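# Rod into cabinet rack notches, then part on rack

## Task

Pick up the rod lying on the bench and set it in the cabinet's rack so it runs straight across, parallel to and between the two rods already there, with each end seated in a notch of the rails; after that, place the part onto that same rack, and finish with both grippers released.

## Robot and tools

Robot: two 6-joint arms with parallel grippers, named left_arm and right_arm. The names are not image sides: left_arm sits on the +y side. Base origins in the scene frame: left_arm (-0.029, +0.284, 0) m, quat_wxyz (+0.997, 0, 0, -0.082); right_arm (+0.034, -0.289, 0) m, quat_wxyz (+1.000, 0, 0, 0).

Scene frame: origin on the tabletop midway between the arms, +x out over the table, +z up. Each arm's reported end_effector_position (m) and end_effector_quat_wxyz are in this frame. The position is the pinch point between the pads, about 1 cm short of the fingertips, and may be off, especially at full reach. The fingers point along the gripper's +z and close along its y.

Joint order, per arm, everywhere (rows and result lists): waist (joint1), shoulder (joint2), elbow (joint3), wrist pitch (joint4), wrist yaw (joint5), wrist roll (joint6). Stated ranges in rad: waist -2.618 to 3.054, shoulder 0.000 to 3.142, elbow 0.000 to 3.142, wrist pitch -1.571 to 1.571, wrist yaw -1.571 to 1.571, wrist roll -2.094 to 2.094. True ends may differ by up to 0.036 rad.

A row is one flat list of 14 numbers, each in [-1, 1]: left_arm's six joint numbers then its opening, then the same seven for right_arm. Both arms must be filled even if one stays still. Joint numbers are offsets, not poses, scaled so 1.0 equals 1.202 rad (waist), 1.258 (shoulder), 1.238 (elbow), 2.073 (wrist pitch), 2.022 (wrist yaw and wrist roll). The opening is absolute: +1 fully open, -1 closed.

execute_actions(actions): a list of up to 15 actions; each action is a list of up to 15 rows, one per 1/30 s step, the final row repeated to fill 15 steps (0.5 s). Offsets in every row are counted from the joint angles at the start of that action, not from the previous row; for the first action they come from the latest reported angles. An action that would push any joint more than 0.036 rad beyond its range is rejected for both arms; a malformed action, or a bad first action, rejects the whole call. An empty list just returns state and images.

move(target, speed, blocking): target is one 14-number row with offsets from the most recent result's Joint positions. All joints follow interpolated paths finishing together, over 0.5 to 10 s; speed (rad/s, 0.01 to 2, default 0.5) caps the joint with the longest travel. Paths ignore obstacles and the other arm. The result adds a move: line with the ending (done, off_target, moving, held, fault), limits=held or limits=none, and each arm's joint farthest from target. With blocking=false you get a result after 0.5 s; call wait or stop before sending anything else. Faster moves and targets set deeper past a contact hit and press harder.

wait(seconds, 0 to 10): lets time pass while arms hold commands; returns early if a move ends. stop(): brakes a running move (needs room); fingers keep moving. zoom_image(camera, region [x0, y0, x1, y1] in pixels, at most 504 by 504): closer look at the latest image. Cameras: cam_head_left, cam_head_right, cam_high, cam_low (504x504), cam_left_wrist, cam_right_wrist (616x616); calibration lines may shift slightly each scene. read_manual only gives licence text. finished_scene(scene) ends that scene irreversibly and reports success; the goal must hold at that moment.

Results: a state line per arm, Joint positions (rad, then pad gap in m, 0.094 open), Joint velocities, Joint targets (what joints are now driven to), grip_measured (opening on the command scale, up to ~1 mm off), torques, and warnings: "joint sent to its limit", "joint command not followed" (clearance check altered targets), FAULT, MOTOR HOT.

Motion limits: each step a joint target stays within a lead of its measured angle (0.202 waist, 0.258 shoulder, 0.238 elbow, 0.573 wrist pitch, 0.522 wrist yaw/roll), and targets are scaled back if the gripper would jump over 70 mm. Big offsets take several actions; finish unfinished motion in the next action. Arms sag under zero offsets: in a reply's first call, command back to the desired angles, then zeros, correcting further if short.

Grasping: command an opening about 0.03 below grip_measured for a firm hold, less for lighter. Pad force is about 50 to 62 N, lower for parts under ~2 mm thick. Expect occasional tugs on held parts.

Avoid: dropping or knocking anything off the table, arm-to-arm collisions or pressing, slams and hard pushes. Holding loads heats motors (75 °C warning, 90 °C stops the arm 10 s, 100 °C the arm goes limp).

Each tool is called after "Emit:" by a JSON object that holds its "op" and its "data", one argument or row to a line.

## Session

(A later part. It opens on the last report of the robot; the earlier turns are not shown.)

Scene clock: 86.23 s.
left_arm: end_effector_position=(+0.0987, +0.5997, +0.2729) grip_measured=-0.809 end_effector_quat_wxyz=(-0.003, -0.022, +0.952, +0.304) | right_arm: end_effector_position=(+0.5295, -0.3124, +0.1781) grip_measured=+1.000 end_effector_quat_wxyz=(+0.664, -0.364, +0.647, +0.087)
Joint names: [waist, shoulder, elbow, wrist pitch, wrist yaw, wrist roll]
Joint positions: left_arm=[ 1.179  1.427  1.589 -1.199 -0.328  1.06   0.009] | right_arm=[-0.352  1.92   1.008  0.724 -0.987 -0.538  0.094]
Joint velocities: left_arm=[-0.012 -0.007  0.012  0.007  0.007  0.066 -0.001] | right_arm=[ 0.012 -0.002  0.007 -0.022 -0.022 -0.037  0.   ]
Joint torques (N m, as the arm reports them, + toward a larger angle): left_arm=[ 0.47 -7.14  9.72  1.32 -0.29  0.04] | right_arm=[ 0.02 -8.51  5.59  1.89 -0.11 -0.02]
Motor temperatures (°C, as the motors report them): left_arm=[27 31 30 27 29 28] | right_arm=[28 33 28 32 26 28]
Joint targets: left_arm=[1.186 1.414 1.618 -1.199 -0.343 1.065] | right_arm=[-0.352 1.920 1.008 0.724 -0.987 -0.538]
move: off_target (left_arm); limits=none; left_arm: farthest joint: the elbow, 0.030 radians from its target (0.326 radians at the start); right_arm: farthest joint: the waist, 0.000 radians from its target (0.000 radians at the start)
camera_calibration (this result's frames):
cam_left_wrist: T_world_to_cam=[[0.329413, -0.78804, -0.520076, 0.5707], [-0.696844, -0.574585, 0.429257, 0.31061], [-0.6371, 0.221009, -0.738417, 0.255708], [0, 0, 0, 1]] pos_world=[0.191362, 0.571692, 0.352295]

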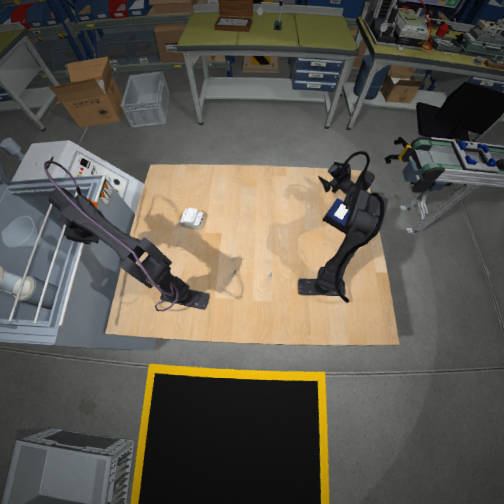

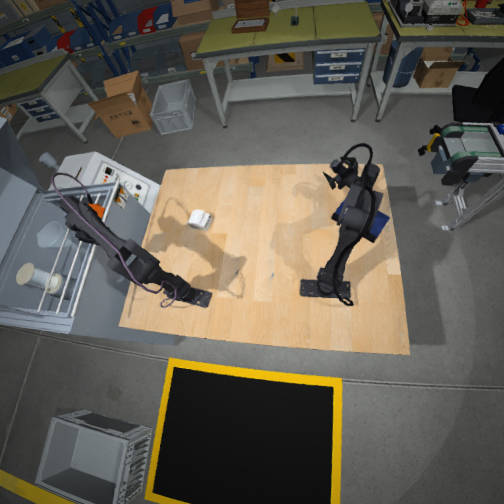

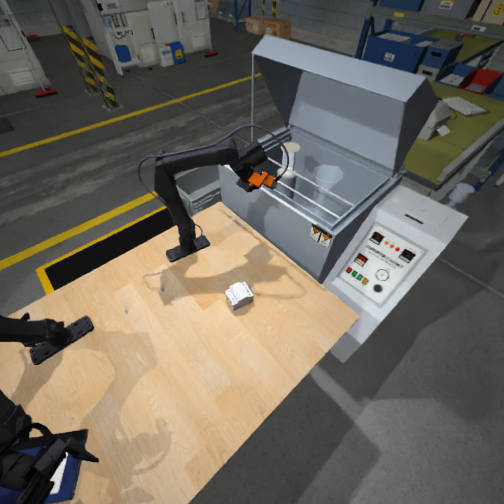

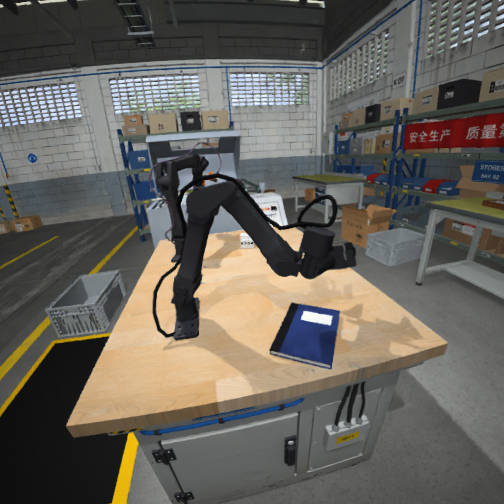

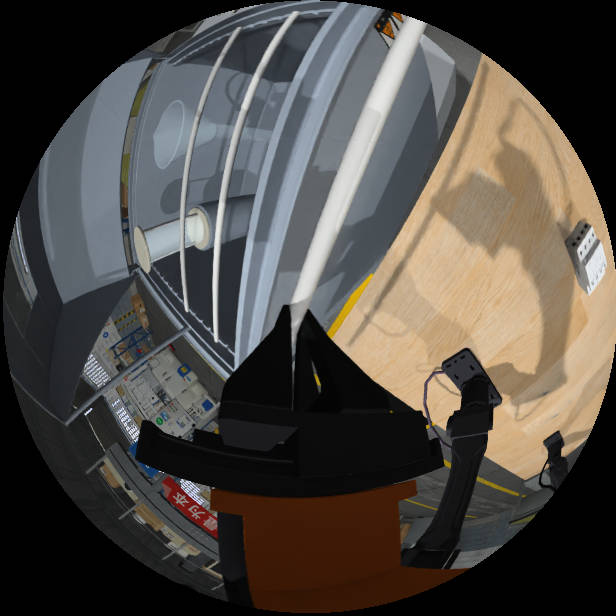

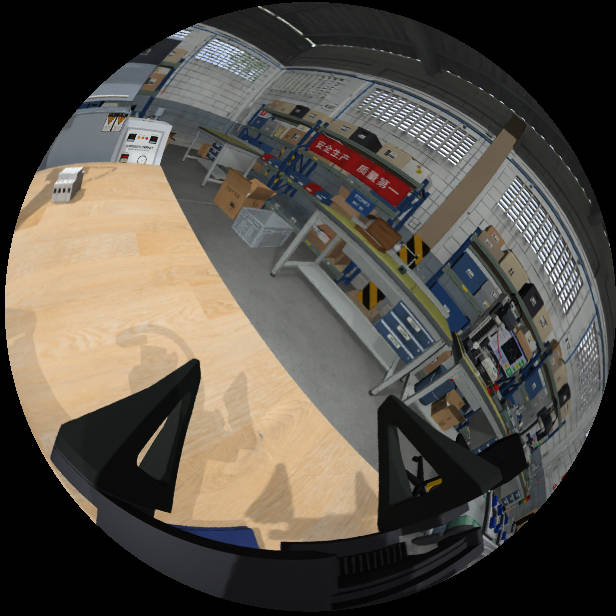

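Emit:
{"op": "move", "data": {
  "target": [0.216,0.577,0.552,0.132,0.052,0.124,-0.86,0,0,0,0,0,0,1],
  "speed": 0.4
}}

Emit:
{"op": "zoom_image", "data": {
  "camera": "cam_high",
  "region": [220, 110, 380, 270]
}}

Emit:
{"op": "zoom_image", "data": {
  "camera": "cam_head_right",
  "region": [0, 170, 170, 340]
}}

Scene clock: 101.53 s.
left_arm: end_effector_position=(+0.0964, +0.8353, +0.2164) grip_measured=-0.808 end_effector_quat_wxyz=(-0.014, -0.022, +0.939, +0.343) | right_arm: end_effector_position=(+0.5295, -0.3124, +0.1781) grip_measured=+1.000 end_effector_quat_wxyz=(+0.664, -0.364, +0.647, +0.087)
Joint names: [waist, shoulder, elbow, wrist pitch, wrist yaw, wrist roll]
Joint positions: left_arm=[ 1.438  2.183  2.237 -0.956 -0.23   1.307  0.009] | right_arm=[-0.352  1.92   1.008  0.724 -0.987 -0.538  0.094]
Joint velocities: left_arm=[-0.017  0.022  0.002 -0.022 -0.022  0.022  0.001] | right_arm=[-0.007  0.027  0.002  0.066 -0.022  0.022  0.   ]
Joint torques (N m, as the arm reports them, + toward a larger angle): left_arm=[  0.01 -17.17  10.5    1.89  -0.04   0.02] | right_arm=[ 0.04 -8.52  5.56  1.89 -0.11 -0.03]
Motor temperatures (°C, as the motors report them): left_arm=[27 31 32 28 29 28] | right_arm=[28 34 28 32 26 28]
Joint targets: left_arm=[1.439 2.153 2.272 -0.925 -0.222 1.311] | right_arm=[-0.352 1.920 1.008 0.724 -0.987 -0.538]
move: off_target (left_arm); limits=none; left_arm: farthest joint: the elbow, 0.036 radians from its target (0.684 radians at the start); right_arm: farthest joint: the waist, 0.000 radians from its target (0.000 radians at the start)
camera_calibration (this result's frames):
cam_left_wrist: T_world_to_cam=[[0.323061, -0.739859, -0.590118, 0.70329], [-0.68281, -0.613983, 0.395975, 0.50743], [-0.655288, 0.275015, -0.703537, 0.109546], [0, 0, 0, 1]] pos_world=[0.191057, 0.801763, 0.291165]

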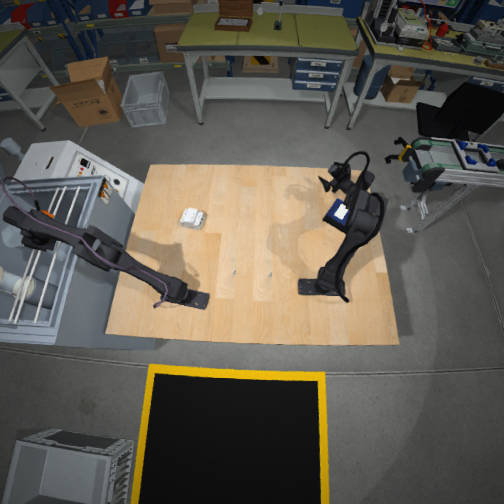

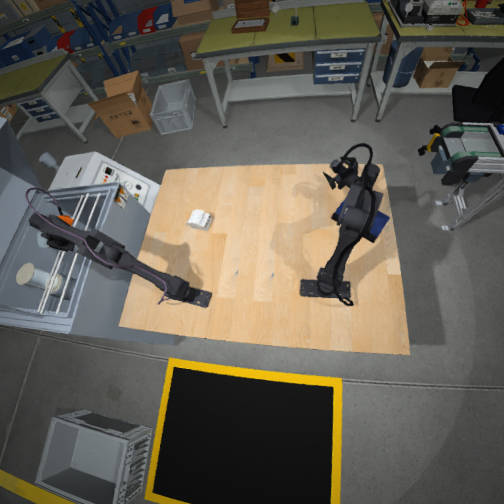

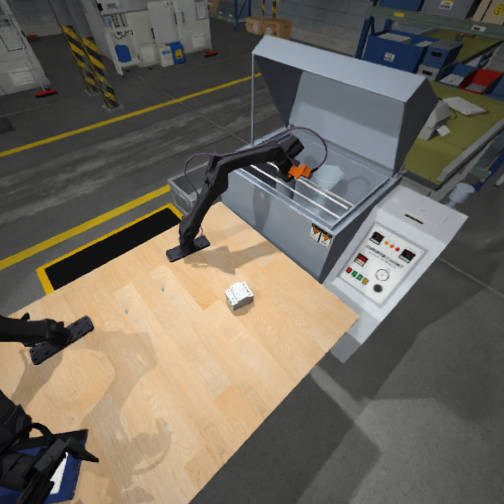

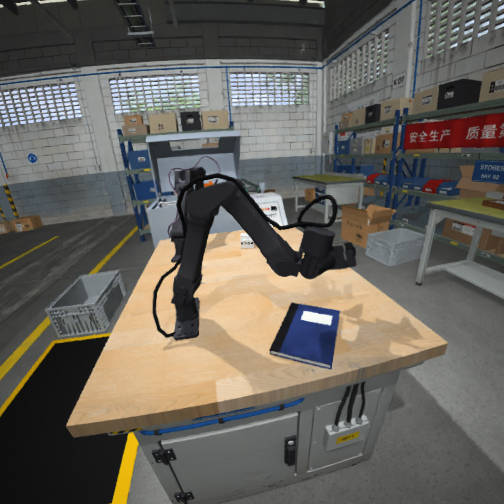

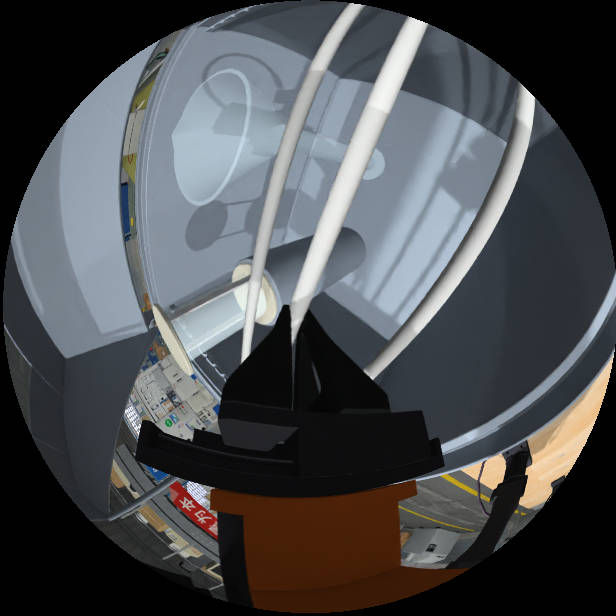

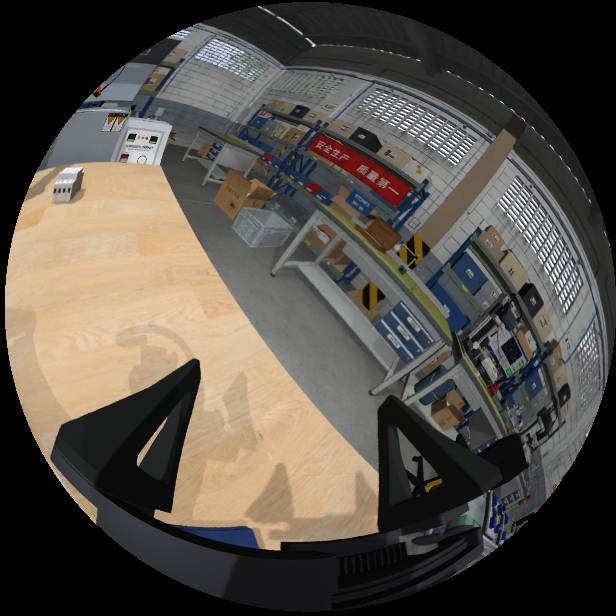

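Region (220, 110, 380, 270) of cam_high's 504x504 image, scaled by 3.150, with more detail than that image has.

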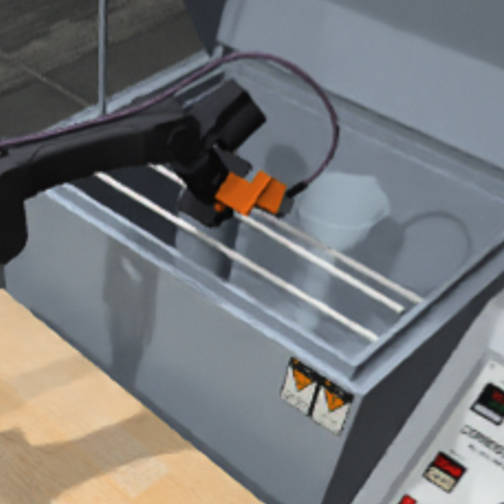

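Region (0, 170, 170, 340) of cam_head_right's 504x504 image, scaled by 2.965, with more detail than that image has.

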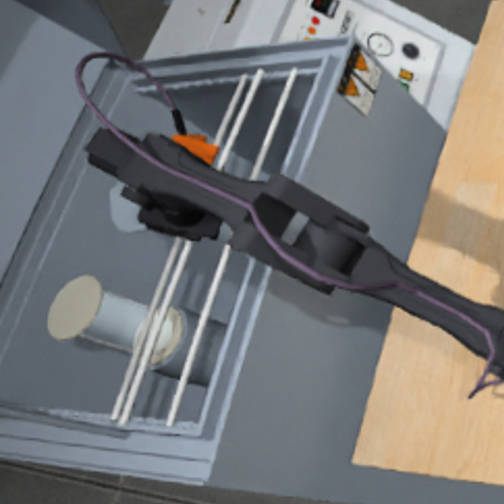

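Emit:
{"op": "zoom_image", "data": {
  "camera": "cam_head_right",
  "region": [65, 180, 115, 230]
}}

Emit:
{"op": "zoom_image", "data": {
  "camera": "cam_head_right",
  "region": [25, 280, 75, 330]
}}

Emit:
{"op": "zoom_image", "data": {
  "camera": "cam_high",
  "region": [320, 185, 370, 235]
}}

Emit:
{"op": "zoom_image", "data": {
  "camera": "cam_low",
  "region": [140, 150, 270, 240]
}}

Region (65, 180, 115, 230) of cam_head_right's 504x504 image, scaled by 10.080, with more detail than that image has.

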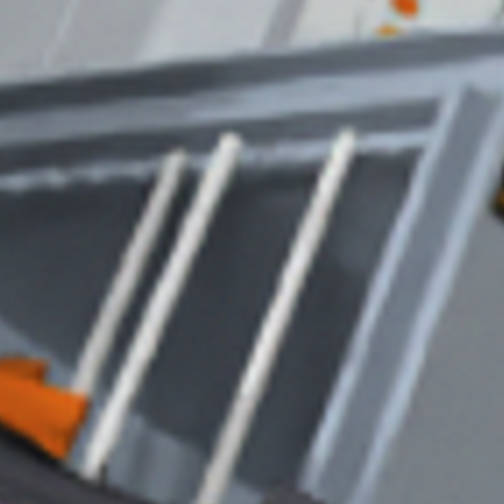

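Region (25, 280, 75, 330) of cam_head_right's 504x504 image, scaled by 10.080, with more detail than that image has.

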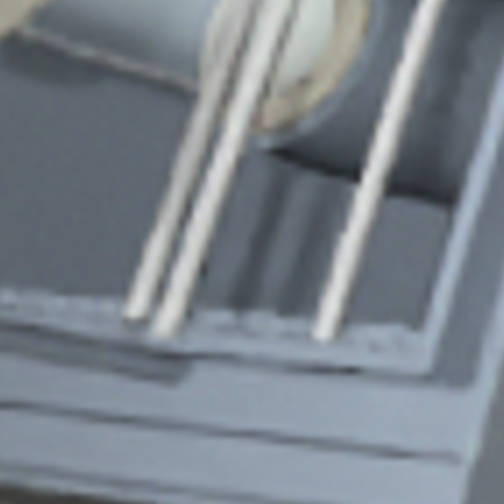

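Region (320, 185, 370, 235) of cam_high's 504x504 image, scaled by 10.080, with more detail than that image has.

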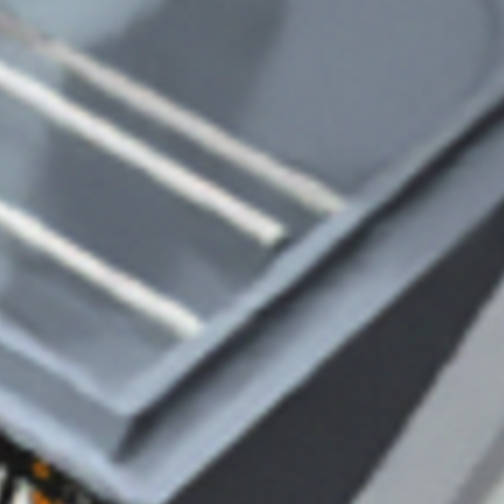

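Region (140, 150, 270, 240) of cam_low's 504x504 image, scaled by 3.877, with more detail than that image has; it fills the top 349 rows of this view, and the rest is white.

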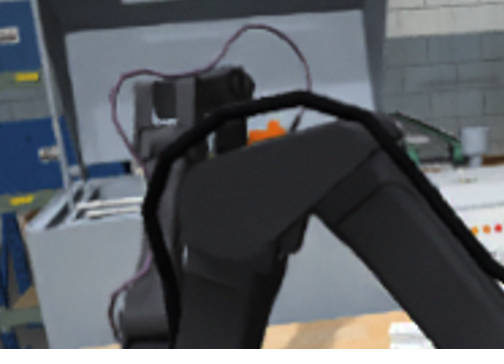

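Emit:
{"op": "move", "data": {
  "target": [-0.018,-0.01,0.02,-0.008,0,-0.023,-0.86,0,0,0,0,0,0,1],
  "speed": 0.06
}}

Emit:
{"op": "zoom_image", "data": {
  "camera": "cam_head_right",
  "region": [65, 180, 115, 230]
}}

Emit:
{"op": "zoom_image", "data": {
  "camera": "cam_head_right",
  "region": [25, 280, 75, 330]
}}

Emit:
{"op": "zoom_image", "data": {
  "camera": "cam_high",
  "region": [320, 185, 370, 235]
}}

Scene clock: 121.13 s.
left_arm: end_effector_position=(+0.1023, +0.8320, +0.2100) grip_measured=-0.808 end_effector_quat_wxyz=(-0.012, -0.026, +0.942, +0.334) | right_arm: end_effector_position=(+0.5295, -0.3124, +0.1781) grip_measured=+1.000 end_effector_quat_wxyz=(+0.664, -0.364, +0.647, +0.087)
Joint names: [waist, shoulder, elbow, wrist pitch, wrist yaw, wrist roll]
Joint positions: left_arm=[ 1.426  2.191  2.237 -0.97  -0.231  1.285  0.009] | right_arm=[-0.352  1.92   1.008  0.724 -0.987 -0.538  0.094]
Joint velocities: left_arm=[ 0.002  0.002  0.007 -0.022 -0.007 -0.066 -0.002] | right_arm=[-0.002 -0.007  0.027 -0.007  0.022 -0.037  0.   ]
Joint torques (N m, as the arm reports them, + toward a larger angle): left_arm=[ -0.58 -16.26   9.6    1.49  -0.11  -0.21] | right_arm=[ 0.05 -8.52  5.57  1.89 -0.1  -0.02]
Motor temperatures (°C, as the motors report them): left_arm=[27 37 32 30 29 28] | right_arm=[28 34 28 32 26 28]
Joint targets: left_arm=[1.416 2.170 2.262 -0.972 -0.230 1.261] | right_arm=[-0.352 1.920 1.008 0.724 -0.987 -0.538]
move: off_target (left_arm); limits=none; left_arm: farthest joint: the elbow, 0.025 radians from its target (0.025 radians at the start); right_arm: farthest joint: the waist, 0.000 radians from its target (0.000 radians at the start)
camera_calibration (this result's frames):
cam_left_wrist: T_world_to_cam=[[0.33101, -0.749678, -0.573075, 0.698948], [-0.682473, -0.6096, 0.40326, 0.506722], [-0.651662, 0.257625, -0.713419, 0.125986], [0, 0, 0, 1]] pos_world=[0.196566, 0.800427, 0.28609]

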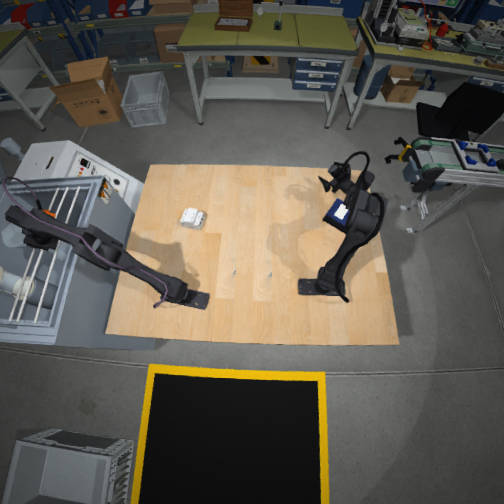

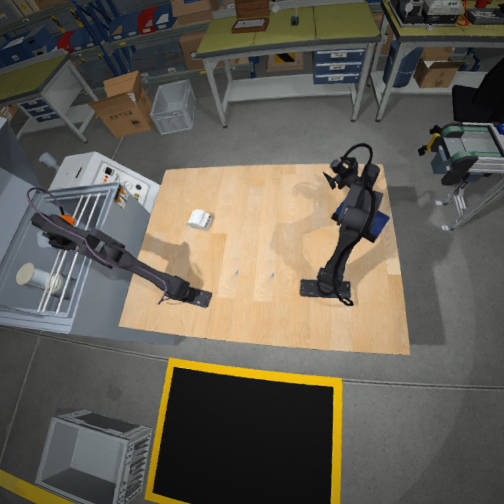

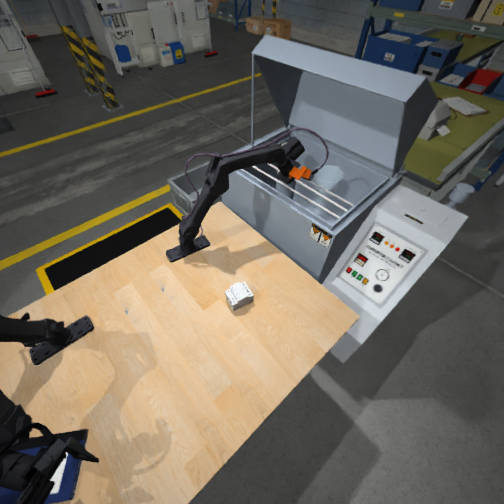

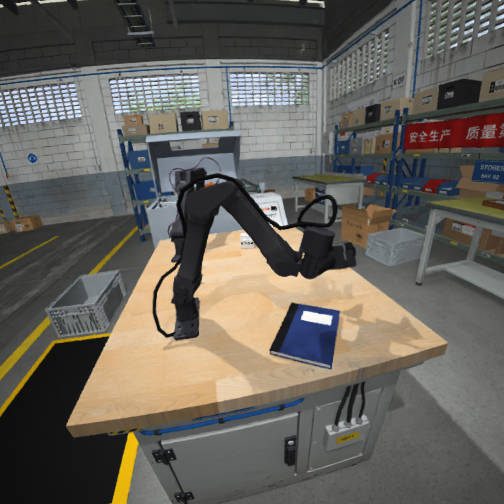

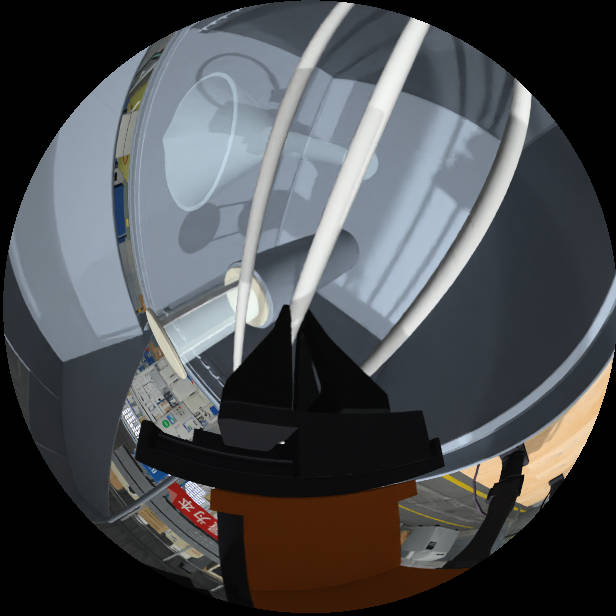

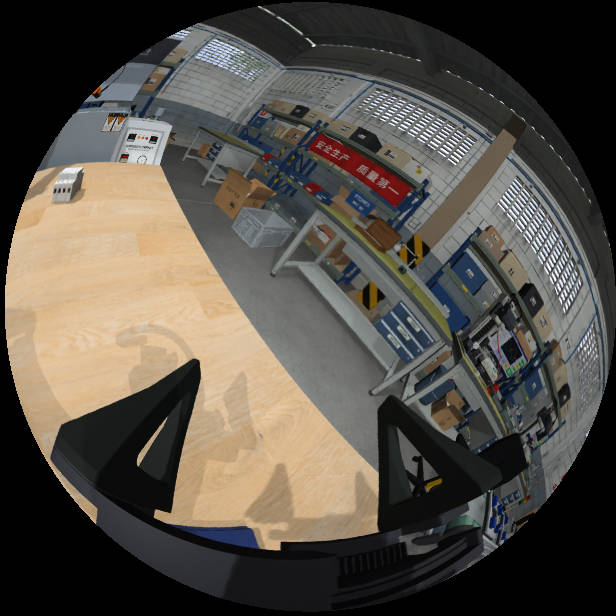

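Region (65, 180, 115, 230) of cam_head_right's 504x504 image, scaled by 10.080, with more detail than that image has.

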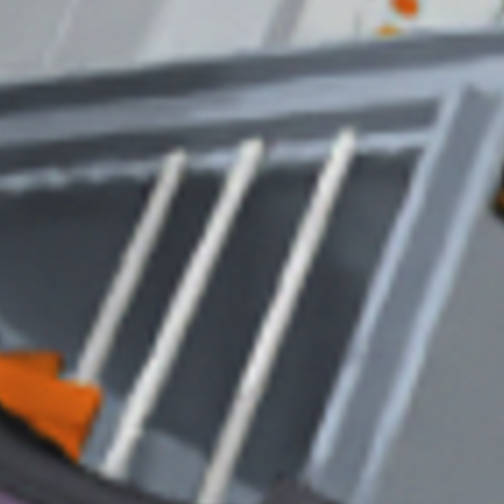

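Region (25, 280, 75, 330) of cam_head_right's 504x504 image, scaled by 10.080, with more detail than that image has.

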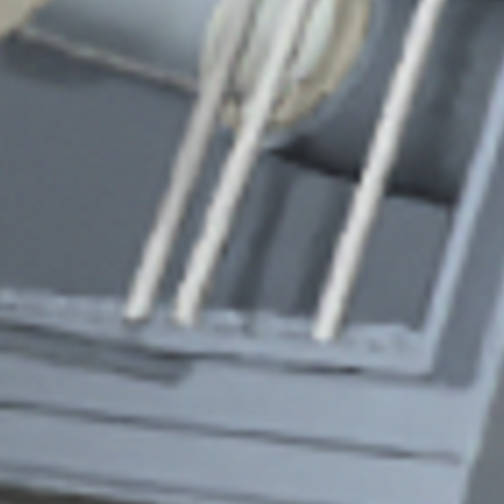

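Region (320, 185, 370, 235) of cam_high's 504x504 image, scaled by 10.080, with more detail than that image has.

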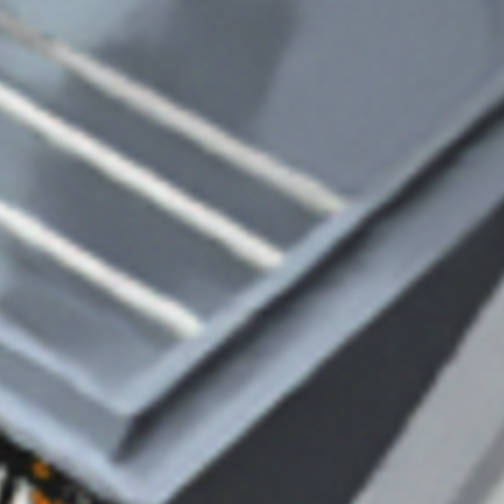

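Emit:
{"op": "zoom_image", "data": {
  "camera": "cam_low",
  "region": [145, 185, 185, 225]
}}

Emit:
{"op": "zoom_image", "data": {
  "camera": "cam_head_left",
  "region": [0, 285, 50, 335]
}}

Emit:
{"op": "zoom_image", "data": {
  "camera": "cam_head_left",
  "region": [45, 170, 95, 220]
}}

Region (145, 185, 185, 225) of cam_low's 504x504 image, scaled by 12.600, with more detail than that image has.

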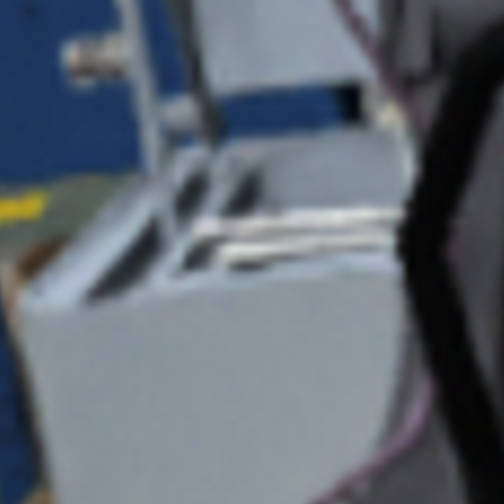

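Region (0, 285, 50, 335) of cam_head_left's 504x504 image, scaled by 10.080, with more detail than that image has.

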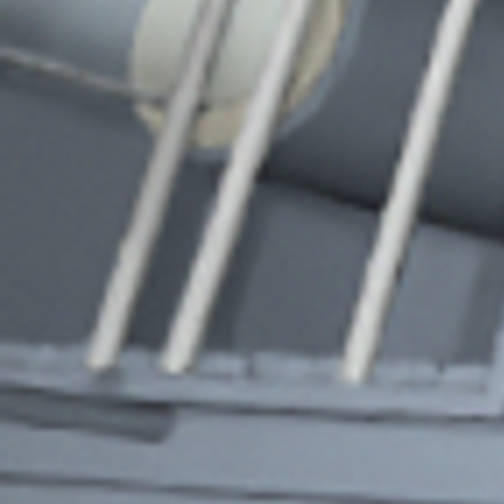

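Region (45, 170, 95, 220) of cam_head_left's 504x504 image, scaled by 10.080, with more detail than that image has.

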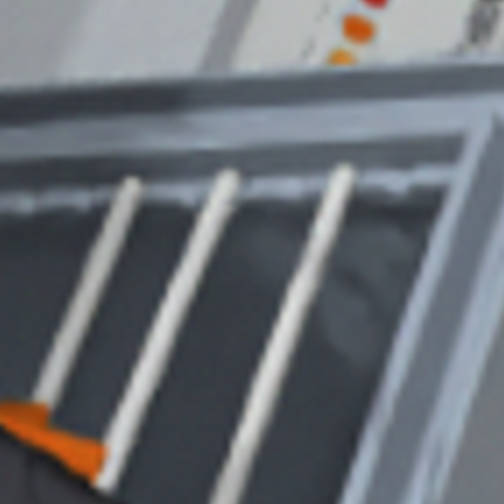

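Emit:
{"op": "execute_actions", "data": {
  "actions": [
    [[0.004,-0.017,0.02,0,0.006,-0.012,-0.86,0,0,0,0,0,0,1],[0.007,-0.017,0.02,0,0.01,-0.013,-0.86,0,0,0,0,0,0,1],[0.009,-0.017,0.02,0,0.013,-0.013,-0.86,0,0,0,0,0,0,1],[0.011,-0.017,0.02,0,0.016,-0.014,-0.86,0,0,0,0,0,0,1],[0.013,-0.017,0.02,0,0.019,-0.014,-0.86,0,0,0,0,0,0,1],[0.015,-0.017,0.02,0,0.022,-0.015,-0.86,0,0,0,0,0,0,1],[0.017,-0.017,0.02,0,0.024,-0.015,-0.86,0,0,0,0,0,0,1],[0.018,-0.017,0.02,0,0.026,-0.016,-0.86,0,0,0,0,0,0,1]]
  ]
}}

Emit:
{"op": "wait", "data": {
  "seconds": 0.3
}}

Emit:
{"op": "zoom_image", "data": {
  "camera": "cam_low",
  "region": [145, 185, 185, 225]
}}

Emit:
{"op": "zoom_image", "data": {
  "camera": "cam_head_left",
  "region": [0, 285, 50, 335]
}}

Emit:
{"op": "zoom_image", "data": {
  "camera": "cam_head_left",
  "region": [45, 170, 95, 220]
}}

Scene clock: 138.20 s.
left_arm: end_effector_position=(+0.1020, +0.8324, +0.2092) grip_measured=-0.808 end_effector_quat_wxyz=(-0.001, -0.027, +0.943, +0.331) | right_arm: end_effector_position=(+0.5295, -0.3124, +0.1781) grip_measured=+1.000 end_effector_quat_wxyz=(+0.664, -0.364, +0.647, +0.087)
Joint names: [waist, shoulder, elbow, wrist pitch, wrist yaw, wrist roll]
Joint positions: left_arm=[ 1.435  2.191  2.237 -0.97  -0.205  1.283  0.009] | right_arm=[-0.352  1.92   1.008  0.724 -0.987 -0.538  0.094]
Joint velocities: left_arm=[ 0.002  0.007  0.007  0.007 -0.037  0.125 -0.001] | right_arm=[-0.022 -0.012 -0.007 -0.051  0.066 -0.007  0.   ]
Joint torques (N m, as the arm reports them, + toward a larger angle): left_arm=[  0.91 -16.35   9.6    1.5    0.15  -0.26] | right_arm=[ 0.04 -8.51  5.58  1.88 -0.1  -0.03]
Motor temperatures (°C, as the motors report them): left_arm=[27 39 32 30 29 28] | right_arm=[28 34 28 33 26 28]
Joint targets: left_arm=[1.448 2.170 2.262 -0.970 -0.178 1.253] | right_arm=[-0.352 1.920 1.008 0.724 -0.987 -0.538]
camera_calibration (this result's frames):
cam_left_wrist: T_world_to_cam=[[0.339205, -0.754862, -0.561359, 0.699905], [-0.693979, -0.603663, 0.392407, 0.505549], [-0.635085, 0.256465, -0.728624, 0.127566], [0, 0, 0, 1]] pos_world=[0.194445, 0.800796, 0.287465]

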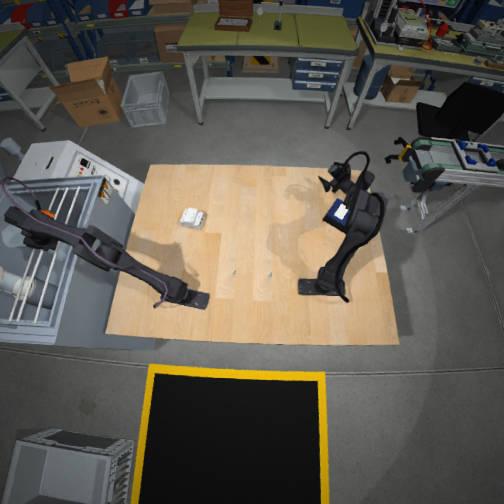

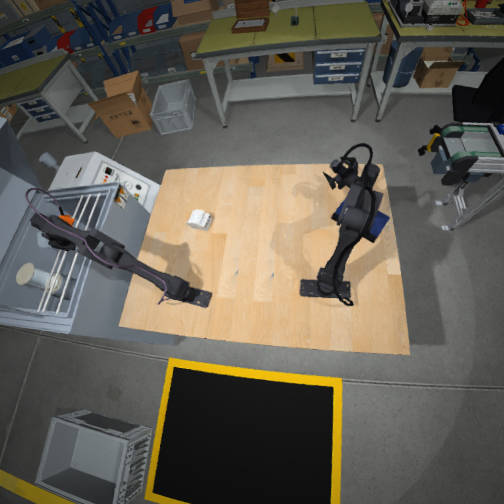

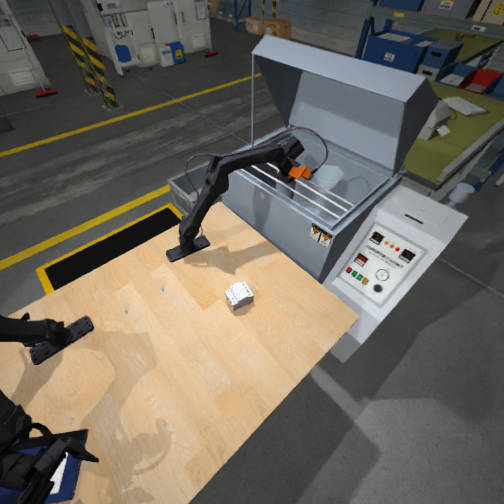

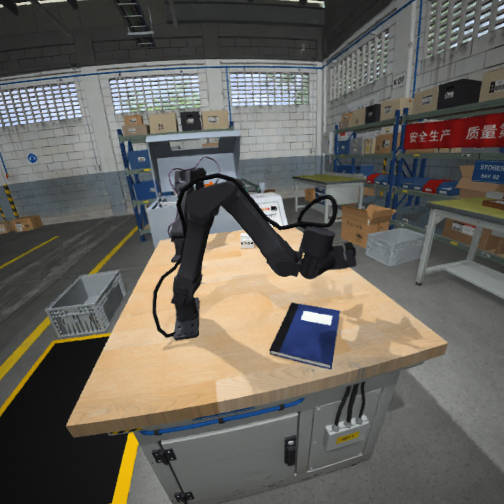

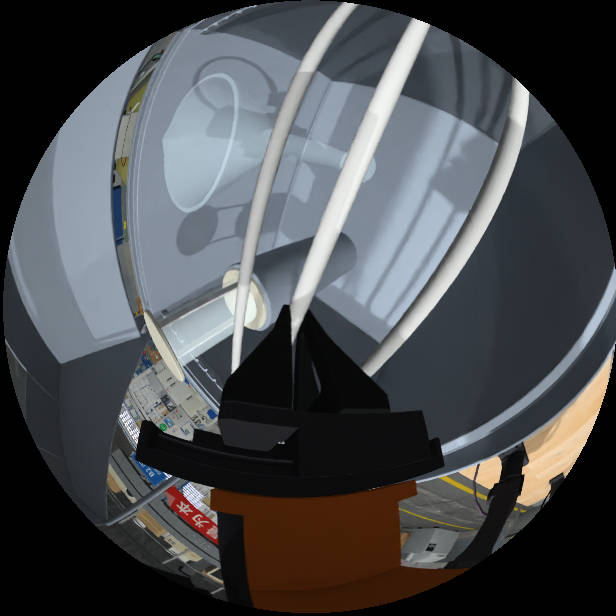

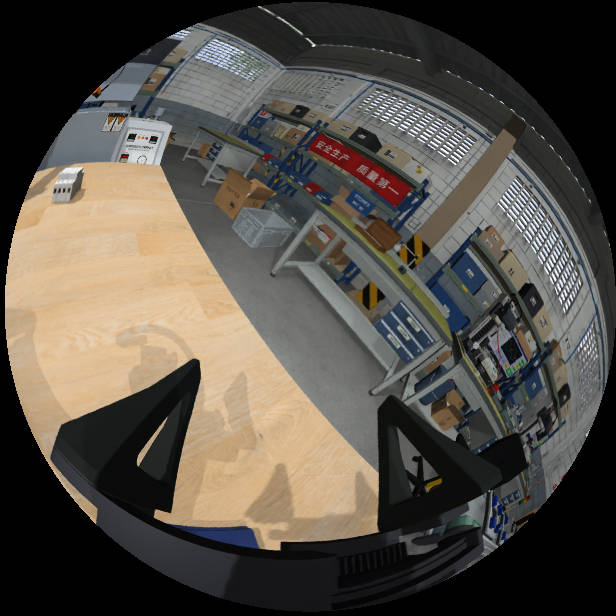

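Scene clock: 138.50 s.
left_arm: end_effector_position=(+0.1020, +0.8324, +0.2092) grip_measured=-0.808 end_effector_quat_wxyz=(-0.001, -0.027, +0.943, +0.331) | right_arm: end_effector_position=(+0.5295, -0.3124, +0.1781) grip_measured=+1.000 end_effector_quat_wxyz=(+0.664, -0.364, +0.647, +0.087)
Joint names: [waist, shoulder, elbow, wrist pitch, wrist yaw, wrist roll]
Joint positions: left_arm=[ 1.435  2.191  2.237 -0.97  -0.205  1.283  0.009] | right_arm=[-0.352  1.92   1.008  0.724 -0.987 -0.538  0.094]
Joint velocities: left_arm=[-0.002 -0.012 -0.017  0.051 -0.037  0.022 -0.001] | right_arm=[-0.002 -0.012 -0.007  0.037  0.022 -0.007  0.   ]
Joint torques (N m, as the arm reports them, + toward a larger angle): left_arm=[  0.89 -16.3    9.59   1.52   0.15  -0.25] | right_arm=[ 0.03 -8.49  5.56  1.89 -0.1  -0.03]
Motor temperatures (°C, as the motors report them): left_arm=[27 39 32 30 29 28] | right_arm=[28 34 28 33 26 28]
Joint targets: left_arm=[1.448 2.170 2.262 -0.970 -0.178 1.253] | right_arm=[-0.352 1.920 1.008 0.724 -0.987 -0.538]
wait: 0.30 s; at rest by 0.17 s
camera_calibration (this result's frames):
cam_left_wrist: T_world_to_cam=[[0.339205, -0.754862, -0.561359, 0.699905], [-0.693979, -0.603663, 0.392407, 0.505549], [-0.635085, 0.256465, -0.728624, 0.127566], [0, 0, 0, 1]] pos_world=[0.194445, 0.800796, 0.287465]

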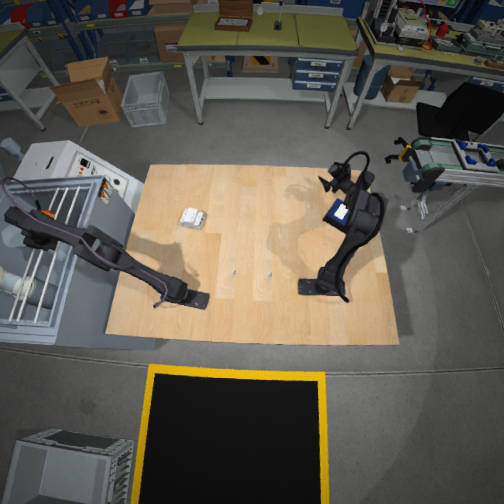

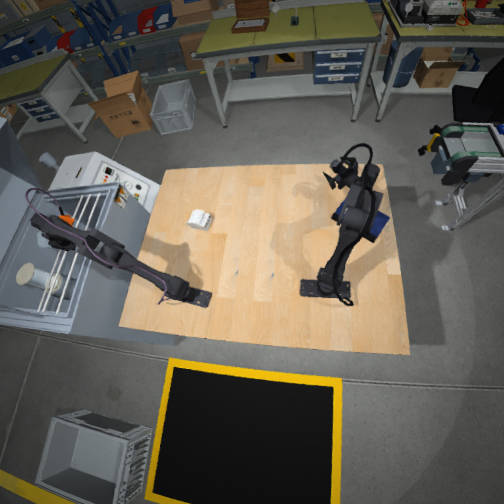

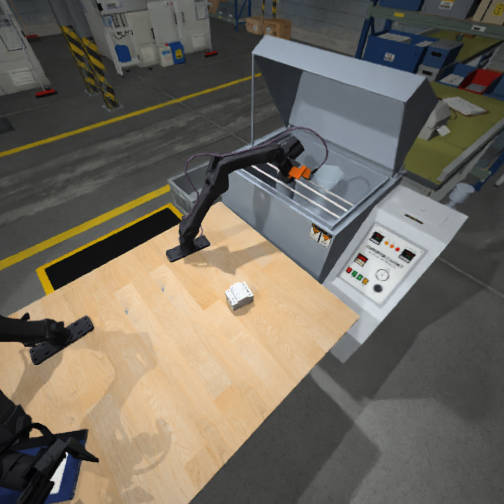

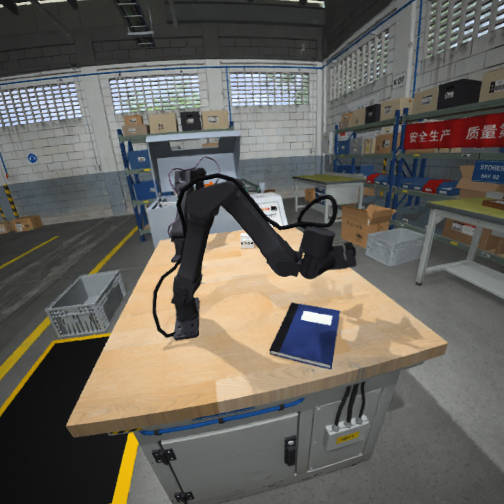

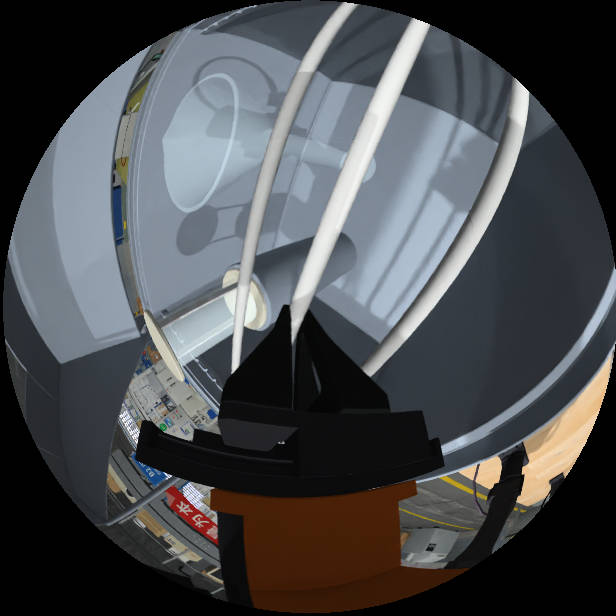

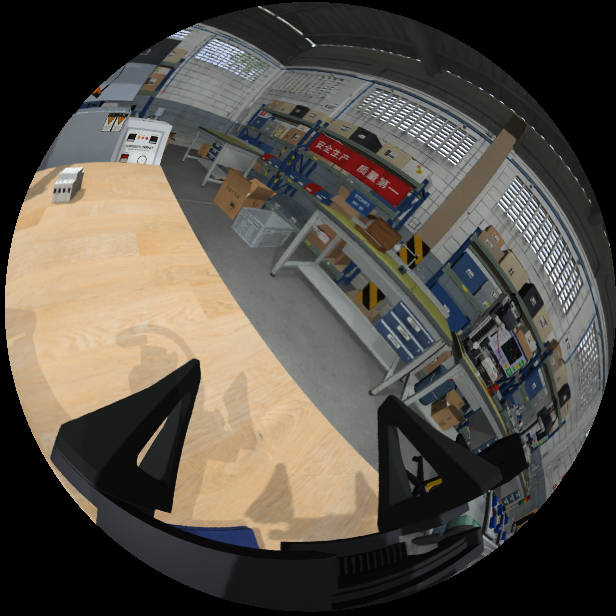

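Region (145, 185, 185, 225) of cam_low's 504x504 image, scaled by 12.600, with more detail than that image has.

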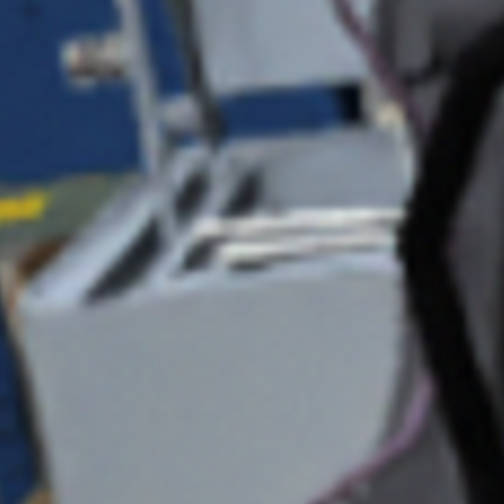

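Region (0, 285, 50, 335) of cam_head_left's 504x504 image, scaled by 10.080, with more detail than that image has.

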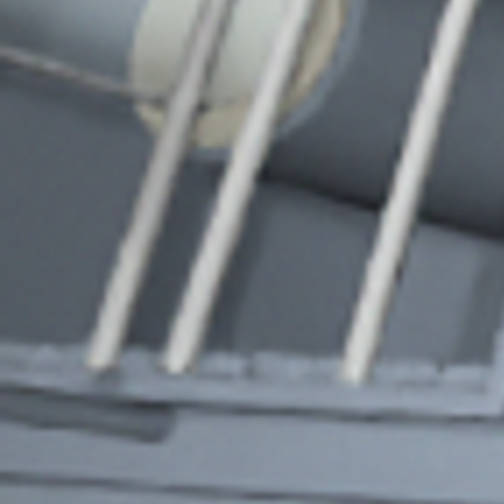

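Region (45, 170, 95, 220) of cam_head_left's 504x504 image, scaled by 10.080, with more detail than that image has.

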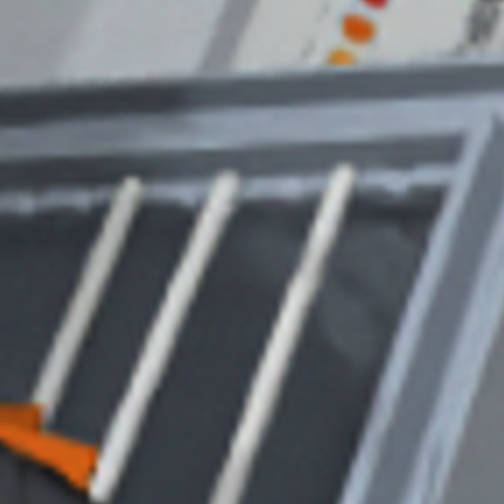

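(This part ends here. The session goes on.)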